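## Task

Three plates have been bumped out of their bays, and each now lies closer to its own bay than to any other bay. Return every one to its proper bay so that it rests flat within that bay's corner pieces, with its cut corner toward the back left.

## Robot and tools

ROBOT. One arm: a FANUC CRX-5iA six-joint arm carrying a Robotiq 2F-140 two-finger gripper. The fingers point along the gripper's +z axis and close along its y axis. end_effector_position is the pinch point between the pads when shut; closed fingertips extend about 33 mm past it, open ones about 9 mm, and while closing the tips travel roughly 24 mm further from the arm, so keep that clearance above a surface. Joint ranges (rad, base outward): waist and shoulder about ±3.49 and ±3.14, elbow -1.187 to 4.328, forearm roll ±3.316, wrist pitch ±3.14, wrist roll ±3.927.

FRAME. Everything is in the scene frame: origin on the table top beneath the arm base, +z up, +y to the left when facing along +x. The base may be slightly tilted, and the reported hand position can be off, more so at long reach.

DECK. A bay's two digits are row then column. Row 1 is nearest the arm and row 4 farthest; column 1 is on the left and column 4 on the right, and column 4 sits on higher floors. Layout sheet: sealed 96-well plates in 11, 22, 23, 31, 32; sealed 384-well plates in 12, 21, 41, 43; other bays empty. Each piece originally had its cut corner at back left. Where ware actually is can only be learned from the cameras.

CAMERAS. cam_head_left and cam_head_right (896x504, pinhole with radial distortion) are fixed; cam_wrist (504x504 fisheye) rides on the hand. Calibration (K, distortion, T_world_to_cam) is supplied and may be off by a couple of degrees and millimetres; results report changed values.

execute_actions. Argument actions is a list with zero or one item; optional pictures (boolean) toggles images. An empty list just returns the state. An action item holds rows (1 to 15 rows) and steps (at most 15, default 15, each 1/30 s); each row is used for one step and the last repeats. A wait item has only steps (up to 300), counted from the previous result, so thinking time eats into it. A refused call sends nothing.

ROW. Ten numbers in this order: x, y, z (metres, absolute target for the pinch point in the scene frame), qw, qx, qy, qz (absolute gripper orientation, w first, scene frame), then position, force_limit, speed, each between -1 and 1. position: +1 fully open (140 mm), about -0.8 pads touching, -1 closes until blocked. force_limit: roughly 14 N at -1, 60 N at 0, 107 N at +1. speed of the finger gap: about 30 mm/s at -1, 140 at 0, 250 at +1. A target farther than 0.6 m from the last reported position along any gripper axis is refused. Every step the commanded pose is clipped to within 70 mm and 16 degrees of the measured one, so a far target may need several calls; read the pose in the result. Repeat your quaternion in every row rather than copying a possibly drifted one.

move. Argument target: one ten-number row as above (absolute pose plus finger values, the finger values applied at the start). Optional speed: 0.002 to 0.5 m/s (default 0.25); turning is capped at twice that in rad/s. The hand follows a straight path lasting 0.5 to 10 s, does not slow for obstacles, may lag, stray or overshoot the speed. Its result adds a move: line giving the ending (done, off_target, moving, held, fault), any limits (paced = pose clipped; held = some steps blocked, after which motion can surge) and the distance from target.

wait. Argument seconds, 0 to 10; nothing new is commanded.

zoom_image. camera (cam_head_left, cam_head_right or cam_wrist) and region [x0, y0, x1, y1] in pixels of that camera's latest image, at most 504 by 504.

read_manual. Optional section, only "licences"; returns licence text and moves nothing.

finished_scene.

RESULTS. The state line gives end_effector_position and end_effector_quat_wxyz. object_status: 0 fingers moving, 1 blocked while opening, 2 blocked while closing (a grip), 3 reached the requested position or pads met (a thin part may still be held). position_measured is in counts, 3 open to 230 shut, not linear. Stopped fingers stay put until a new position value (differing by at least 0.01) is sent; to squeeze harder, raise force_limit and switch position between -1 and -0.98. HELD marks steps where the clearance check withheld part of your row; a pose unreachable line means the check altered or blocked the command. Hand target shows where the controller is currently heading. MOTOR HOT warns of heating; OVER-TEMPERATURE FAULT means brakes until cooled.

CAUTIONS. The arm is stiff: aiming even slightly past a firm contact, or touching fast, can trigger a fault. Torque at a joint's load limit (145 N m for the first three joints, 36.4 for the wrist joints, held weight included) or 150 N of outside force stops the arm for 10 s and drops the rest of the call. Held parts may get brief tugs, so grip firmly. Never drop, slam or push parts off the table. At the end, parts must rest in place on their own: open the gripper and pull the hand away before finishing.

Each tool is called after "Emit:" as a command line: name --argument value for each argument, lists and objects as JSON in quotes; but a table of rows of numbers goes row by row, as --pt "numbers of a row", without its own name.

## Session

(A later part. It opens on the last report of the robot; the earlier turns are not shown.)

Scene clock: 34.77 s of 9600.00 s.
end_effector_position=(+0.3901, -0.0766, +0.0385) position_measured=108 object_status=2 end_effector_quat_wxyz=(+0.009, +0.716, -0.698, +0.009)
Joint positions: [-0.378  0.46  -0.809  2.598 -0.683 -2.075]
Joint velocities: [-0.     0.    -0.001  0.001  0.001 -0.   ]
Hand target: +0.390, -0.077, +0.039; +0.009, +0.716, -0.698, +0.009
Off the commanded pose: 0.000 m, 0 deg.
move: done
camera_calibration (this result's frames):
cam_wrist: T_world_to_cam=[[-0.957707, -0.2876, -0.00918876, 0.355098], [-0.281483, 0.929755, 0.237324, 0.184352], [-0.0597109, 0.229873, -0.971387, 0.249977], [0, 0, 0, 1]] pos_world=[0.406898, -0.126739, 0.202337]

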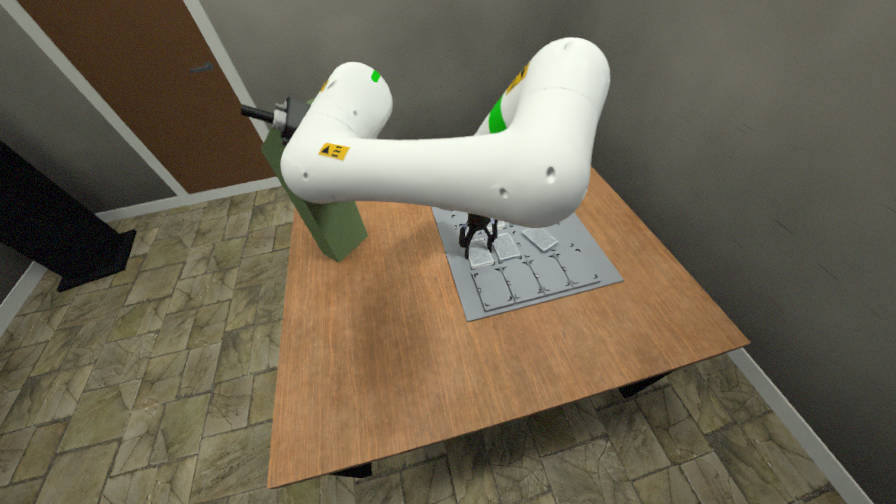

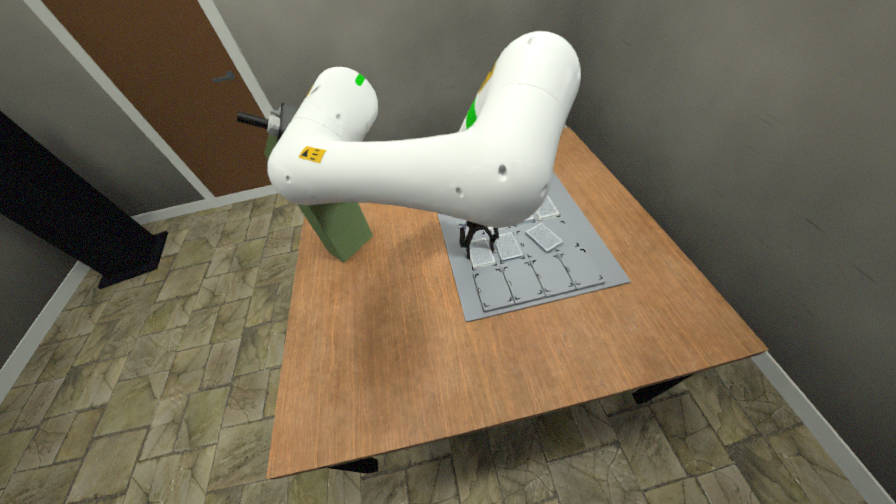

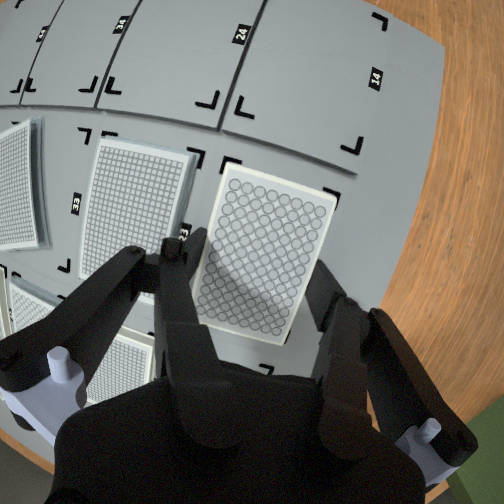

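Emit:
execute_actions --actions '[{"rows": [[0.3901,-0.0766,0.0385,0.0094,0.7156,-0.6983,0.0091,0.42,0.3,-0.3]], "steps": 10}]'

Emit:
zoom_image --camera "cam_wrist" --region '[195, 130, 355, 230]'

Emit:
zoom_image --camera "cam_wrist" --region '[170, 280, 330, 380]'

Scene clock: 36.97 s of 9600.00 s.
end_effector_position=(+0.3900, -0.0765, +0.0384) position_measured=76 object_status=0 end_effector_quat_wxyz=(+0.009, +0.716, -0.698, +0.009)
Joint positions: [-0.378  0.461 -0.809  2.598 -0.683 -2.075]
Joint velocities: [ 0.001  0.    -0.     0.    -0.001  0.   ]
Hand target: +0.390, -0.077, +0.038; +0.009, +0.716, -0.698, +0.009
Off the commanded pose: 0.000 m, 0 deg.
Steps of this call (steps 1 to 56: nothing new was sent; steps 57 to 66: all 10 steps of this action). Readings (end_effector_position | what the end effector reports):
57: (+0.3901, -0.0766, +0.0385) | position_measured=108 object_status=0
58: (+0.3901, -0.0766, +0.0385) | position_measured=108 object_status=0
60: (+0.3899, -0.0762, +0.0384) | position_measured=95 object_status=0
64: (+0.3900, -0.0764, +0.0384) | position_measured=76 object_status=0
66: the state above
camera_calibration (this result's frames):
cam_wrist: T_world_to_cam=[[-0.957654, -0.287778, -0.00910798, 0.35502], [-0.281622, 0.929651, 0.237565, 0.184247], [-0.0598987, 0.23007, -0.971329, 0.249896], [0, 0, 0, 1]] pos_world=[0.406843, -0.126612, 0.202194]

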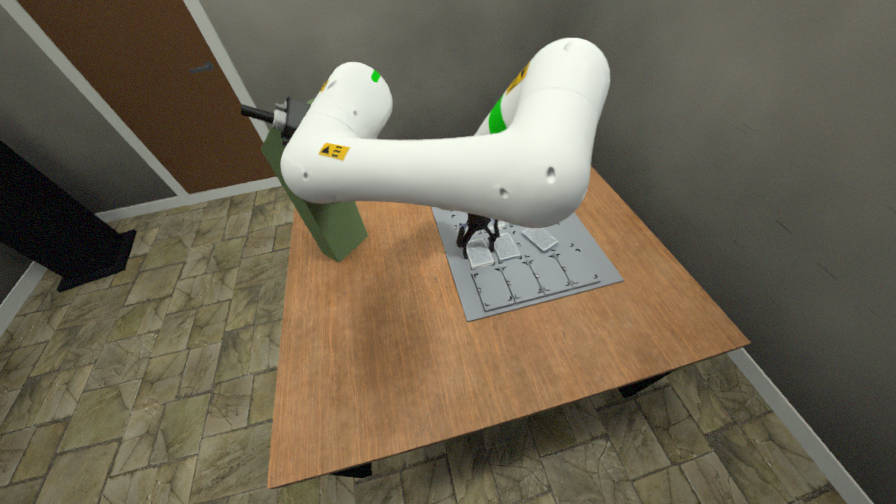

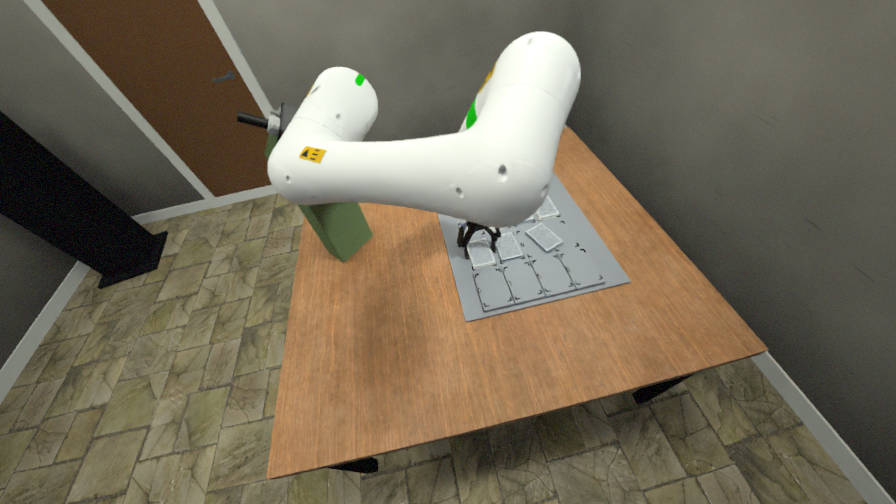

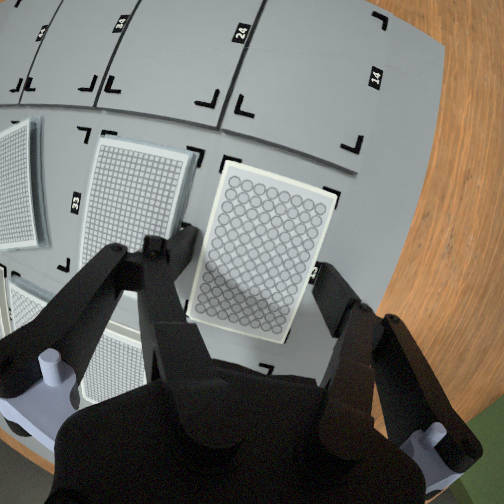

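Region (195, 130, 355, 230) of cam_wrist's 504x504 image, scaled by 3.150, with more detail than that image has; it fills the top 315 rows of this view, and the rest is white.

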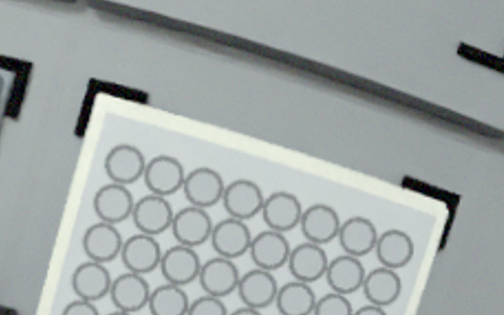

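Region (170, 280, 330, 380) of cam_wrist's 504x504 image, scaled by 3.150, with more detail than that image has; it fills the top 315 rows of this view, and the rest is white.

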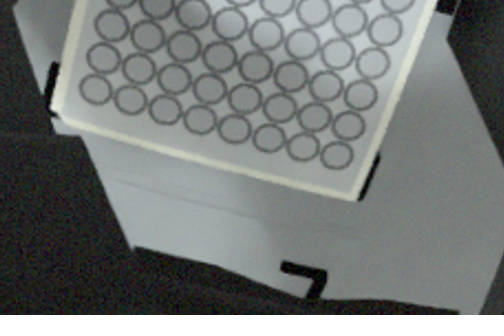

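Emit:
move --target '[0.375, -0.03, 0.09, 0, 0.7071, -0.7071, 0, 0.42, 0.3, -0.3]' --speed 0.1

Emit:
zoom_image --camera "cam_wrist" --region '[160, 90, 370, 300]'

Scene clock: 38.90 s of 9600.00 s.
end_effector_position=(+0.3748, -0.0302, +0.0900) position_measured=76 object_status=3 end_effector_quat_wxyz=(+0.000, +0.707, -0.707, +0.000)
Joint positions: [-0.244  0.404 -0.933  2.499 -0.736 -2.128]
Joint velocities: [ 0.001 -0.    -0.    -0.001 -0.001 -0.001]
Hand target: +0.375, -0.030, +0.090; +0.000, +0.707, -0.707, -0.000
Off the commanded pose: 0.000 m, 0 deg.
move: done
camera_calibration (this result's frames):
cam_wrist: T_world_to_cam=[[-0.964529, -0.263444, -0.0167543, 0.35818], [-0.258535, 0.92992, 0.26155, 0.113857], [-0.0533237, 0.256604, -0.965044, 0.286255], [0, 0, 0, 1]] pos_world=[0.390176, -0.0849717, 0.252471]

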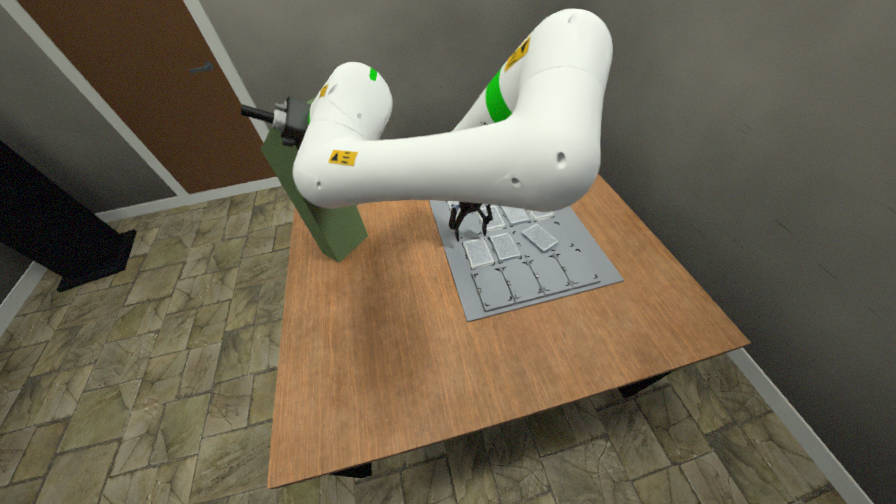

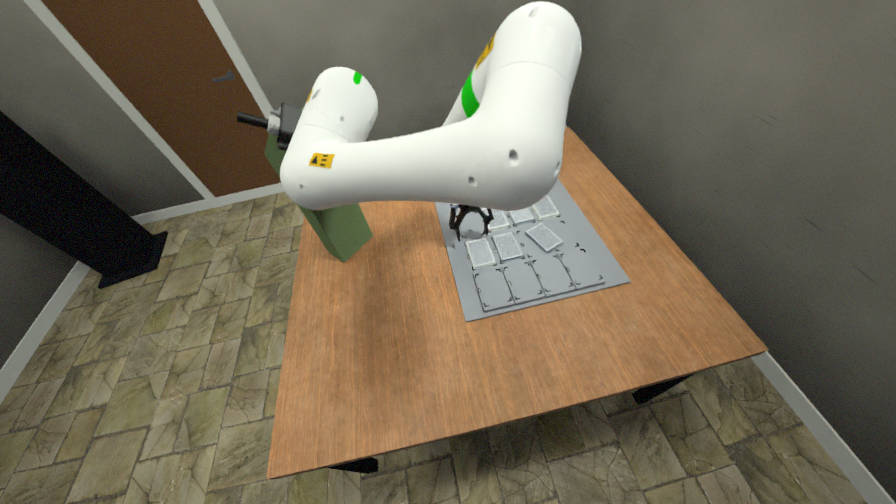

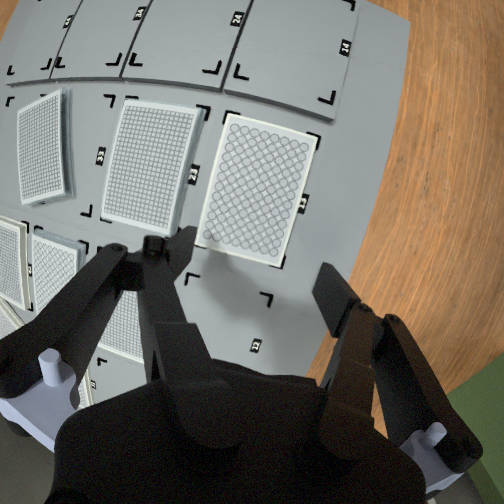

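Region (160, 90, 370, 300) of cam_wrist's 504x504 image, scaled by 2.400, with more detail than that image has.

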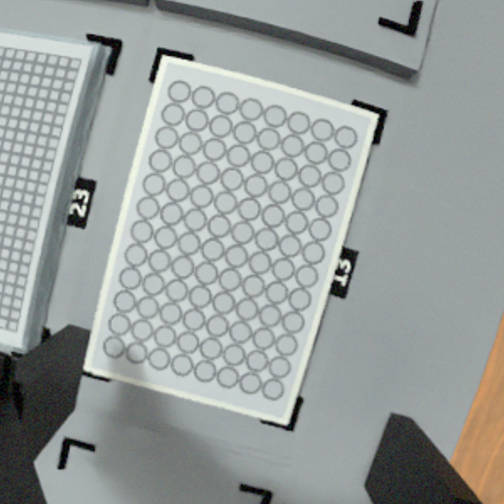

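Emit:
zoom_image --camera "cam_wrist" --region '[190, 90, 340, 170]'

Emit:
zoom_image --camera "cam_wrist" --region '[170, 210, 320, 290]'

Emit:
zoom_image --camera "cam_head_right" --region '[455, 220, 535, 280]'

Region (190, 90, 340, 170) of cam_wrist's 504x504 image, scaled by 3.360, with more detail than that image has; it fills the top 269 rows of this view, and the rest is white.

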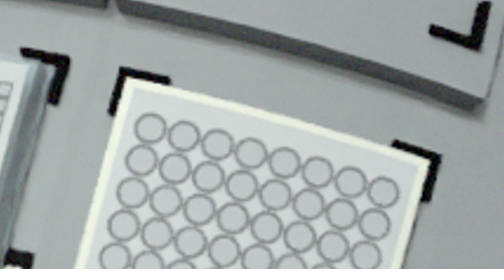

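Region (170, 210, 320, 290) of cam_wrist's 504x504 image, scaled by 3.360, with more detail than that image has; it fills the top 269 rows of this view, and the rest is white.

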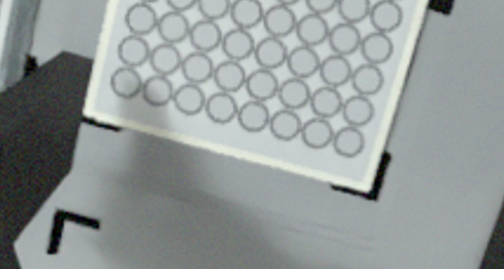

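Region (455, 220, 535, 280) of cam_head_right's 896x504 image, scaled by 6.300, with more detail than that image has; it fills the top 378 rows of this view, and the rest is white.

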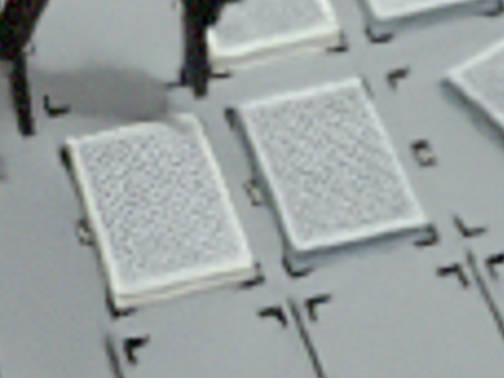

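Emit:
move --target '[0.40, -0.125, 0.08, 0, 0.7071, -0.7071, 0, 0.42, 0.3, -0.3]' --speed 0.25

Emit:
zoom_image --camera "cam_wrist" --region '[190, 180, 350, 280]'

Scene clock: 46.37 s of 9600.00 s.
end_effector_position=(+0.4002, -0.1247, +0.0799) position_measured=76 object_status=3 end_effector_quat_wxyz=(-0.000, +0.707, -0.707, -0.000)
Joint positions: [-0.456  0.25  -0.862  2.611 -0.509 -2.018]
Joint velocities: [-0.003  0.     0.     0.005  0.004 -0.005]
Hand target: +0.400, -0.125, +0.080; -0.000, +0.707, -0.707, +0.000
Off the commanded pose: 0.000 m, 0 deg.
After step 90, 3.63 s passed at rest.
move: done
camera_calibration (this result's frames):
cam_wrist: T_world_to_cam=[[-0.964408, -0.263881, -0.0168279, 0.357557], [-0.25897, 0.929774, 0.261639, 0.211123], [-0.0533954, 0.256685, -0.965019, 0.302118], [0, 0, 0, 1]] pos_world=[0.415637, -0.179493, 0.242329]

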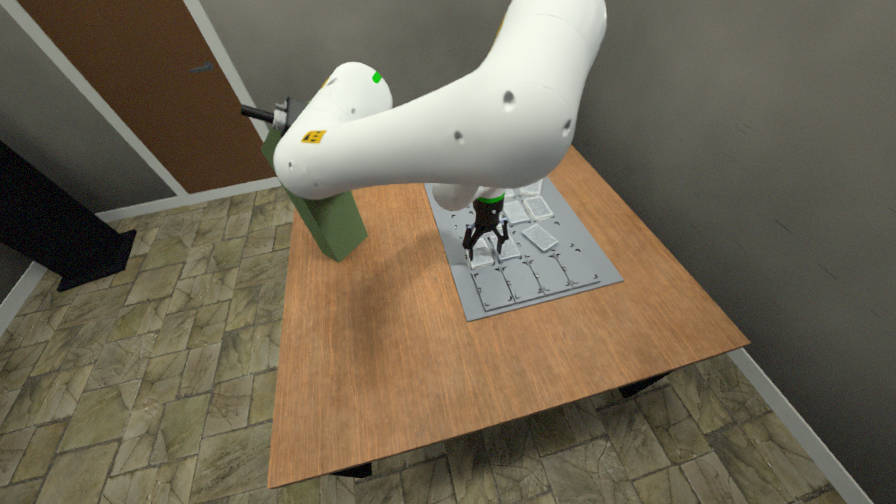

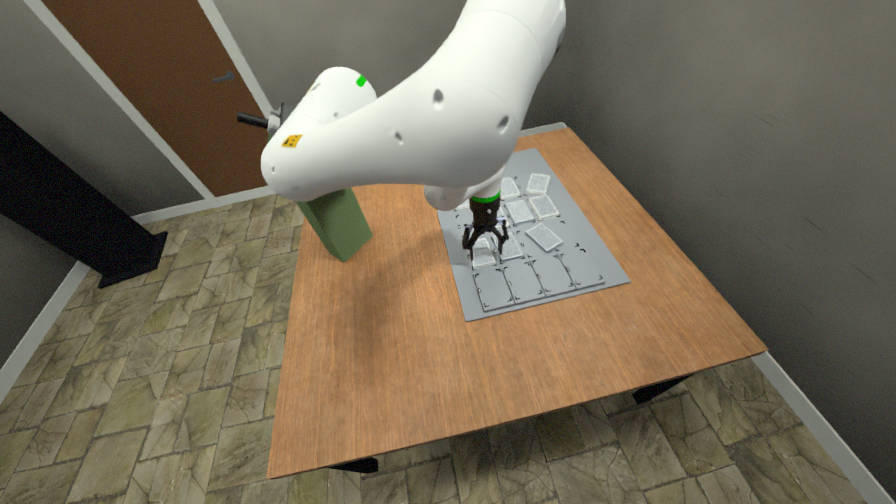

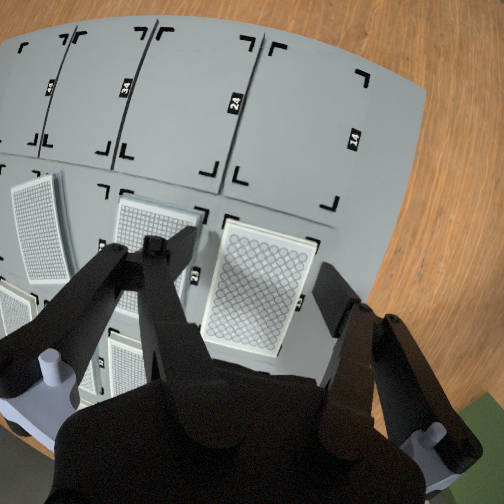

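Region (190, 180, 350, 280) of cam_wrist's 504x504 image, scaled by 3.150, with more detail than that image has; it fills the top 315 rows of this view, and the rest is white.

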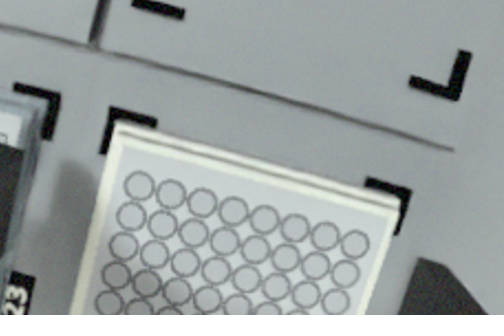

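Emit:
move --target '[0.39, -0.078, 0.04, 0, 0.7156, -0.6985, 0, 0.42, 0.3, -0.3]' --speed 0.08

Emit:
move --target '[0.39, -0.078, 0.04, 0, 0.7156, -0.6985, 0, -1, 0.3, -0.6]' --speed 0.05

Emit:
zoom_image --camera "cam_wrist" --region '[195, 130, 355, 230]'

Scene clock: 49.37 s of 9600.00 s.
end_effector_position=(+0.3900, -0.0781, +0.0401) position_measured=76 object_status=3 end_effector_quat_wxyz=(+0.000, +0.716, -0.699, -0.000)
Joint positions: [-0.407  0.438 -0.806  2.64  -0.634 -2.084]
Joint velocities: [ 0.001 -0.001  0.     0.     0.001 -0.   ]
Hand target: +0.390, -0.078, +0.040; +0.000, +0.716, -0.699, -0.000
Off the commanded pose: 0.000 m, 0 deg.
move: done
camera_calibration (this result's frames):
cam_wrist: T_world_to_cam=[[-0.957795, -0.286967, -0.0167069, 0.354996], [-0.281201, 0.923323, 0.261534, 0.183748], [-0.0596258, 0.255194, -0.96505, 0.25355], [0, 0, 0, 1]] pos_world=[0.406801, -0.132492, 0.202563]

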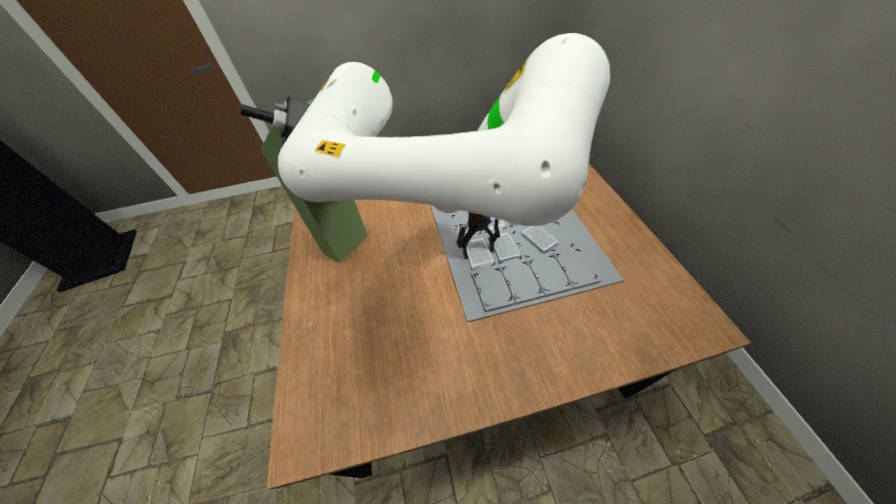

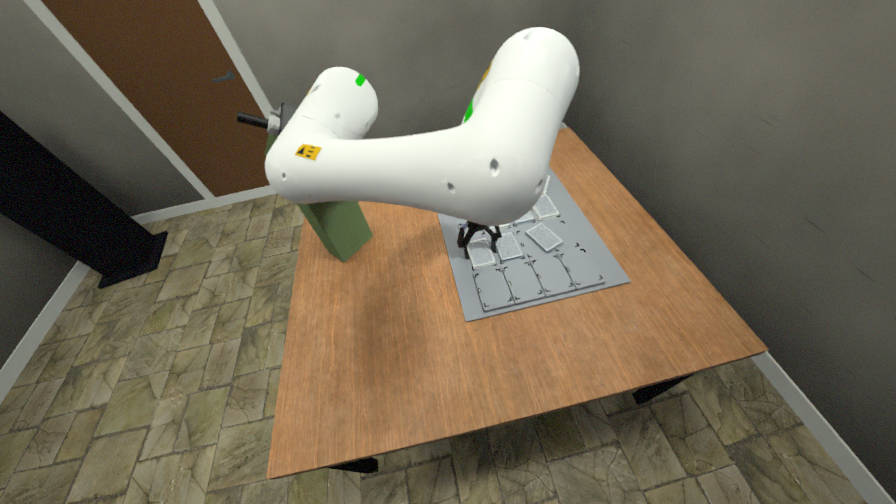

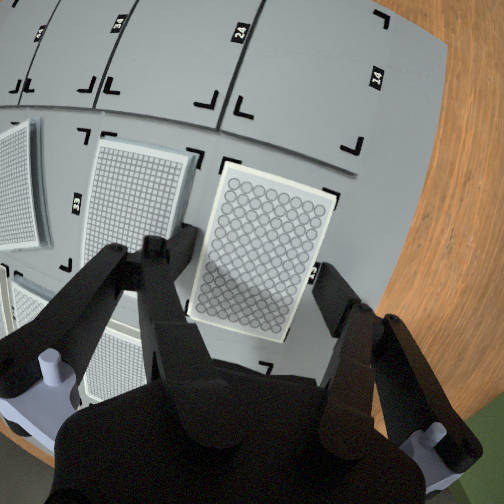

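Scene clock: 50.07 s of 9600.00 s.
end_effector_position=(+0.3900, -0.0779, +0.0400) position_measured=108 object_status=2 end_effector_quat_wxyz=(-0.000, +0.716, -0.698, +0.000)
Joint positions: [-0.407  0.439 -0.805  2.641 -0.634 -2.085]
Joint velocities: [-0.001 -0.    -0.     0.001  0.001 -0.   ]
Hand target: +0.390, -0.078, +0.040; +0.000, +0.716, -0.699, -0.000
Off the commanded pose: 0.000 m, 0 deg.
move: done
camera_calibration (this result's frames):
cam_wrist: T_world_to_cam=[[-0.957764, -0.287061, -0.0168781, 0.355025], [-0.281331, 0.923263, 0.261608, 0.183663], [-0.0595145, 0.255307, -0.965027, 0.253402], [0, 0, 0, 1]] pos_world=[0.406781, -0.13235, 0.202484]

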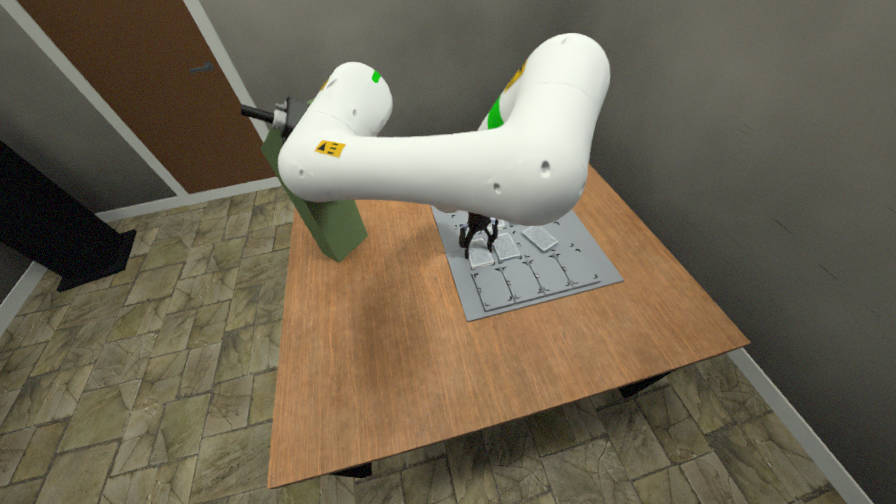

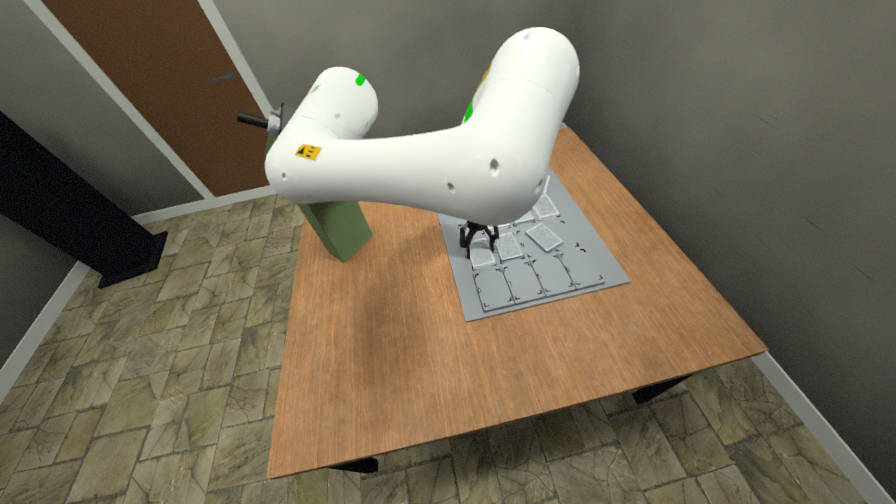

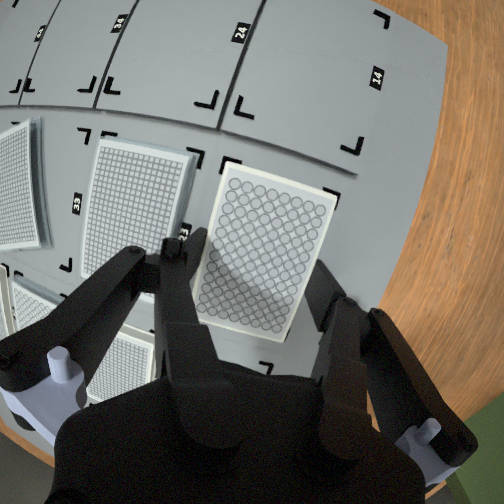

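Region (195, 130, 355, 230) of cam_wrist's 504x504 image, scaled by 3.150, with more detail than that image has; it fills the top 315 rows of this view, and the rest is white.

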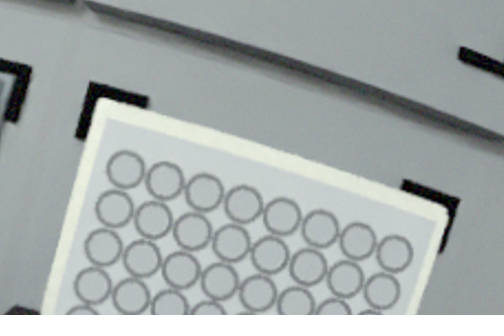

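Emit:
execute_actions --actions '[{"rows": [[0.39,-0.078,0.0403,0,0.7156,-0.6985,0,-1,0.3,-0.6],[0.39,-0.078,0.0406,0,0.7156,-0.6985,0,-1,0.3,-0.6],[0.39,-0.078,0.0409,0,0.7156,-0.6985,0,-1,0.3,-0.6],[0.39,-0.0777,0.041,0,0.7153,-0.6988,0,-1,0.3,-0.6],[0.39,-0.0774,0.041,0,0.715,-0.6991,0,-1,0.3,-0.6],[0.39,-0.0771,0.041,0,0.7148,-0.6993,0,-1,0.3,-0.6],[0.39,-0.0768,0.041,0,0.7146,-0.6995,0,-1,0.3,-0.6],[0.39,-0.0765,0.041,0,0.7145,-0.6996,0,-1,0.3,-0.6]], "steps": 15}]'

Emit:
zoom_image --camera "cam_wrist" --region '[195, 130, 355, 230]'

Emit:
zoom_image --camera "cam_wrist" --region '[170, 280, 330, 380]'

Scene clock: 54.63 s of 9600.00 s.
end_effector_position=(+0.3901, -0.0766, +0.0410) position_measured=109 object_status=2 end_effector_quat_wxyz=(+0.000, +0.714, -0.700, +0.000)
Joint positions: [-0.402  0.439 -0.808  2.636 -0.637 -2.088]
Joint velocities: [-0.     0.002 -0.001 -0.    -0.001 -0.   ]
Hand target: +0.390, -0.077, +0.041; -0.000, +0.715, -0.700, +0.000
Off the commanded pose: 0.000 m, 0 deg.
Steps of this call (steps 1 to 90: nothing new was sent; then 1.07 s passed at rest; steps 91 to 105: all 15 steps of this action). Readings (end_effector_position | what the end effector reports):
91: (+0.3900, -0.0780, +0.0400) | position_measured=108 object_status=2
92: (+0.3900, -0.0780, +0.0400) | position_measured=108 object_status=2
94: (+0.3900, -0.0781, +0.0403) | position_measured=108 object_status=2
98: (+0.3902, -0.0774, +0.0409) | position_measured=109 object_status=2
105: the state above
camera_calibration (this result's frames):
cam_wrist: T_world_to_cam=[[-0.958695, -0.283932, -0.0169109, 0.356102], [-0.278338, 0.924243, 0.261348, 0.181141], [-0.0585753, 0.25526, -0.965096, 0.253635], [0, 0, 0, 1]] pos_world=[0.406668, -0.131053, 0.203463]

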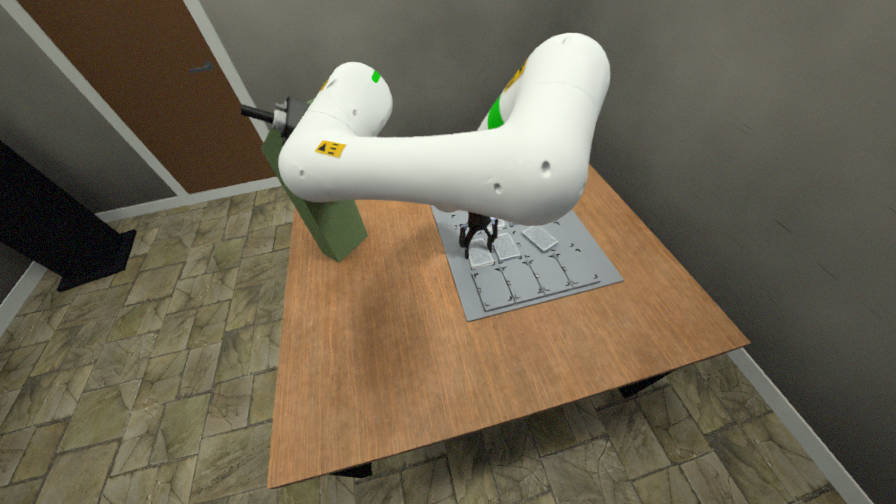

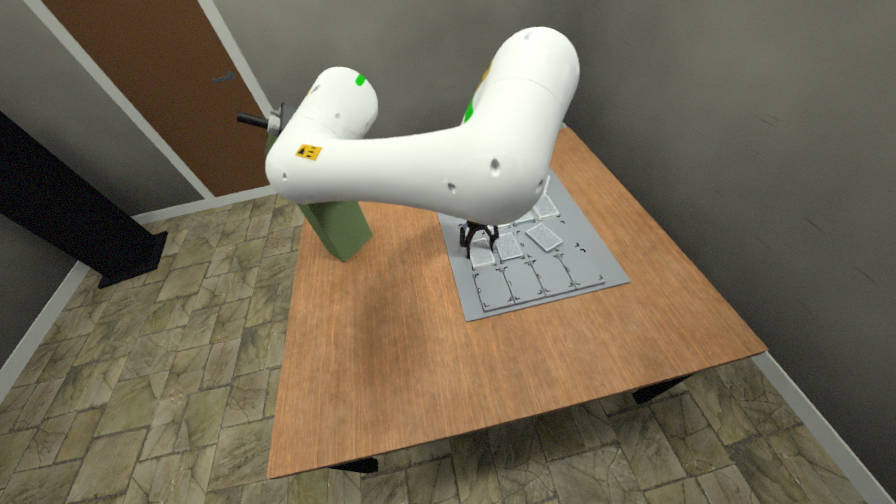

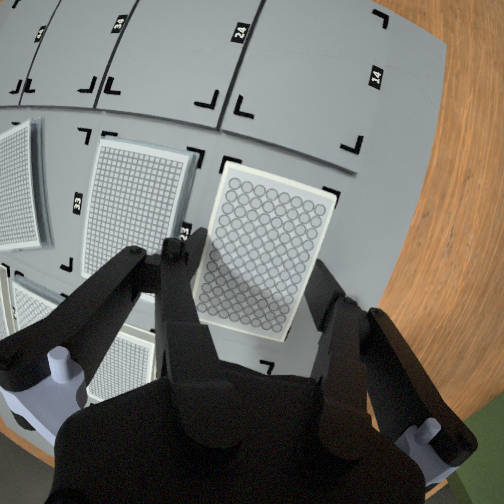

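Region (195, 130, 355, 230) of cam_wrist's 504x504 image, scaled by 3.150, with more detail than that image has; it fills the top 315 rows of this view, and the rest is white.

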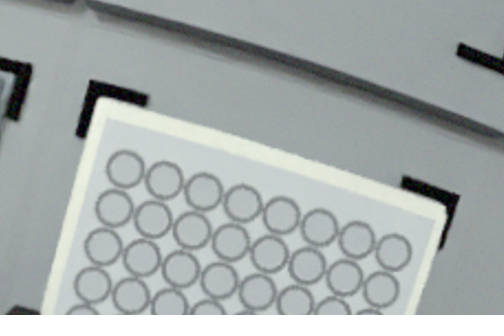

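Region (170, 280, 330, 380) of cam_wrist's 504x504 image, scaled by 3.150, with more detail than that image has; it fills the top 315 rows of this view, and the rest is white.

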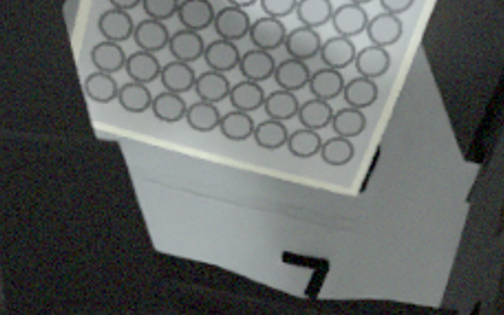

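Emit:
move --target '[0.39, -0.0757, 0.041, 0, 0.7145, -0.6996, 0, -1, 0.3, -0.6]' --speed 0.004

Emit:
zoom_image --camera "cam_wrist" --region '[195, 130, 355, 230]'

Emit:
zoom_image --camera "cam_wrist" --region '[170, 280, 330, 380]'

Scene clock: 56.17 s of 9600.00 s.
end_effector_position=(+0.3900, -0.0757, +0.0410) position_measured=109 object_status=2 end_effector_quat_wxyz=(+0.000, +0.715, -0.700, +0.000)
Joint positions: [-0.4    0.44  -0.808  2.635 -0.639 -2.088]
Joint velocities: [ 0.002  0.001 -0.     0.001 -0.001 -0.   ]
Hand target: +0.390, -0.076, +0.041; +0.000, +0.715, -0.700, +0.000
Off the commanded pose: 0.000 m, 0 deg.
move: done
camera_calibration (this result's frames):
cam_wrist: T_world_to_cam=[[-0.958681, -0.283987, -0.0168079, 0.356248], [-0.278354, 0.924185, 0.261535, 0.180273], [-0.0587389, 0.255407, -0.965048, 0.253472], [0, 0, 0, 1]] pos_world=[0.406597, -0.130174, 0.203453]

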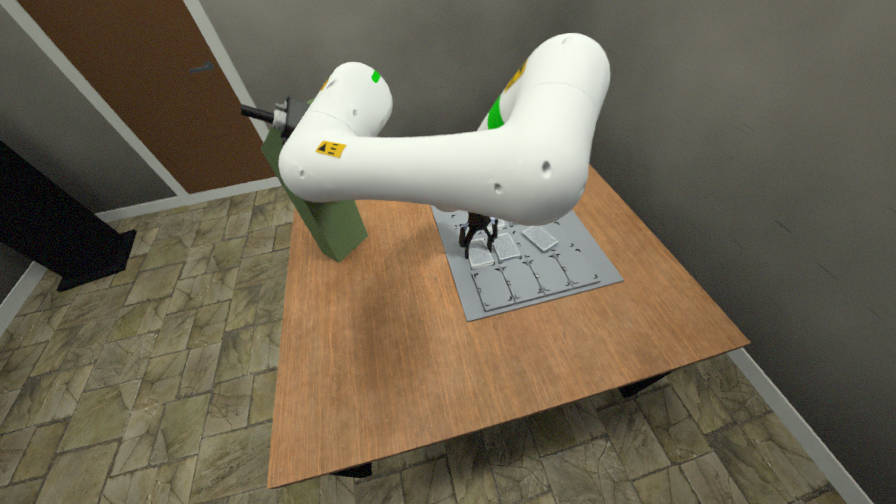

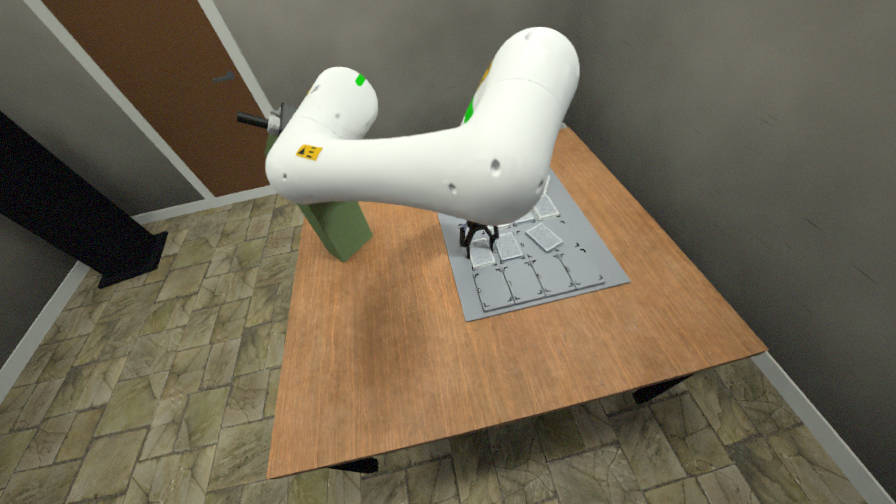

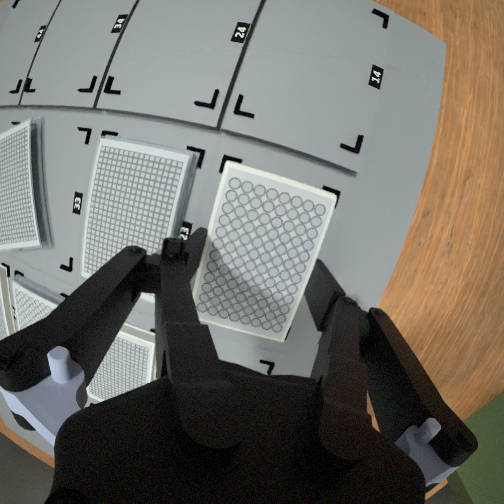

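Region (195, 130, 355, 230) of cam_wrist's 504x504 image, scaled by 3.150, with more detail than that image has; it fills the top 315 rows of this view, and the rest is white.

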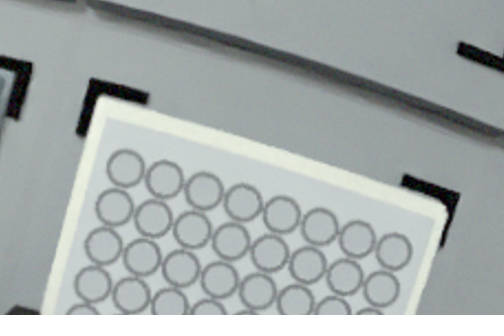

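Region (170, 280, 330, 380) of cam_wrist's 504x504 image, scaled by 3.150, with more detail than that image has; it fills the top 315 rows of this view, and the rest is white.

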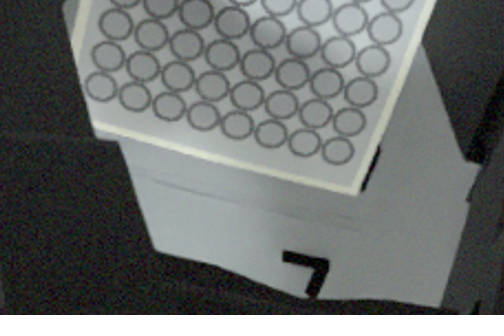

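Emit:
move --target '[0.39, -0.0766, 0.0388, -0.01, 0.7144, -0.6995, -0.0098, -1, 0.3, -0.6]' --speed 0.015

Emit:
zoom_image --camera "cam_wrist" --region '[195, 130, 355, 230]'

Emit:
zoom_image --camera "cam_wrist" --region '[170, 280, 330, 380]'

Scene clock: 59.10 s of 9600.00 s.
end_effector_position=(+0.3900, -0.0766, +0.0388) position_measured=109 object_status=2 end_effector_quat_wxyz=(-0.010, +0.714, -0.700, -0.010)
Joint positions: [-0.433  0.429 -0.794  2.688 -0.587 -2.105]
Joint velocities: [-0.     0.     0.001  0.002  0.001 -0.001]
Hand target: +0.390, -0.077, +0.039; -0.010, +0.714, -0.700, -0.010
Off the commanded pose: 0.000 m, 0 deg.
move: done
camera_calibration (this result's frames):
cam_wrist: T_world_to_cam=[[-0.958662, -0.283475, -0.0246587, 0.35628], [-0.278391, 0.916474, 0.287357, 0.180028], [-0.0588594, 0.282343, -0.957506, 0.253407], [0, 0, 0, 1]] pos_world=[0.406586, -0.135542, 0.199692]

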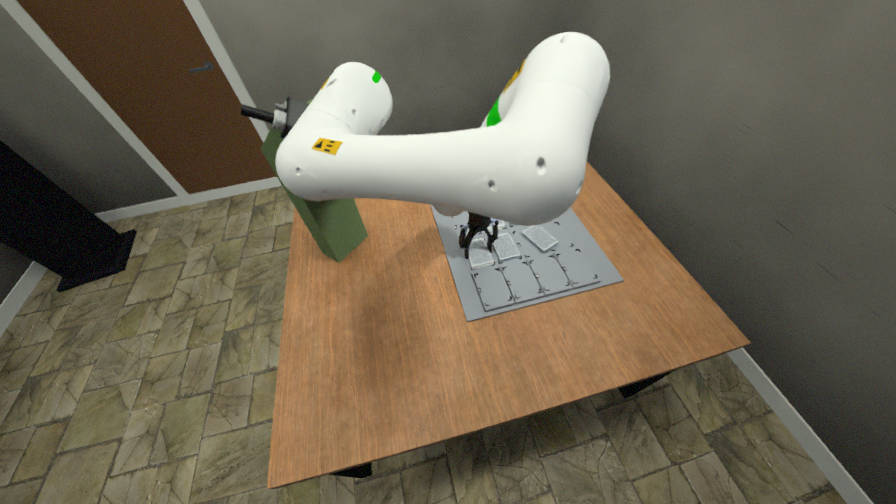

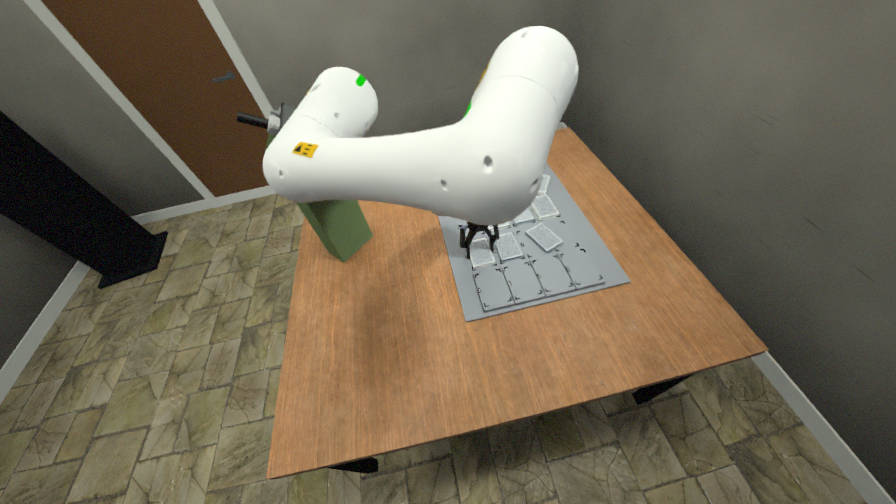

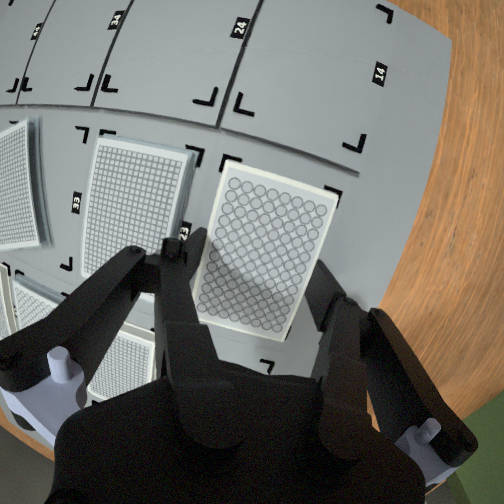

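Region (195, 130, 355, 230) of cam_wrist's 504x504 image, scaled by 3.150, with more detail than that image has; it fills the top 315 rows of this view, and the rest is white.

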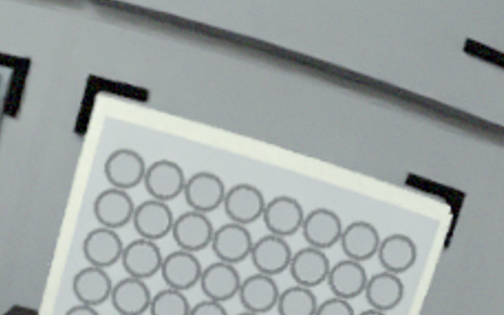

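Region (170, 280, 330, 380) of cam_wrist's 504x504 image, scaled by 3.150, with more detail than that image has; it fills the top 315 rows of this view, and the rest is white.

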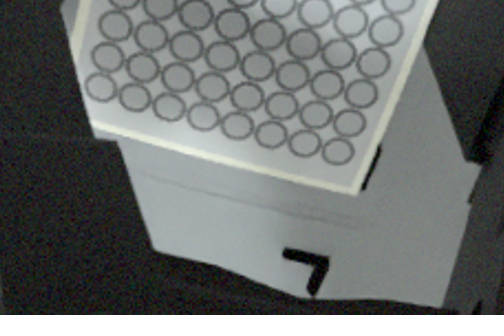

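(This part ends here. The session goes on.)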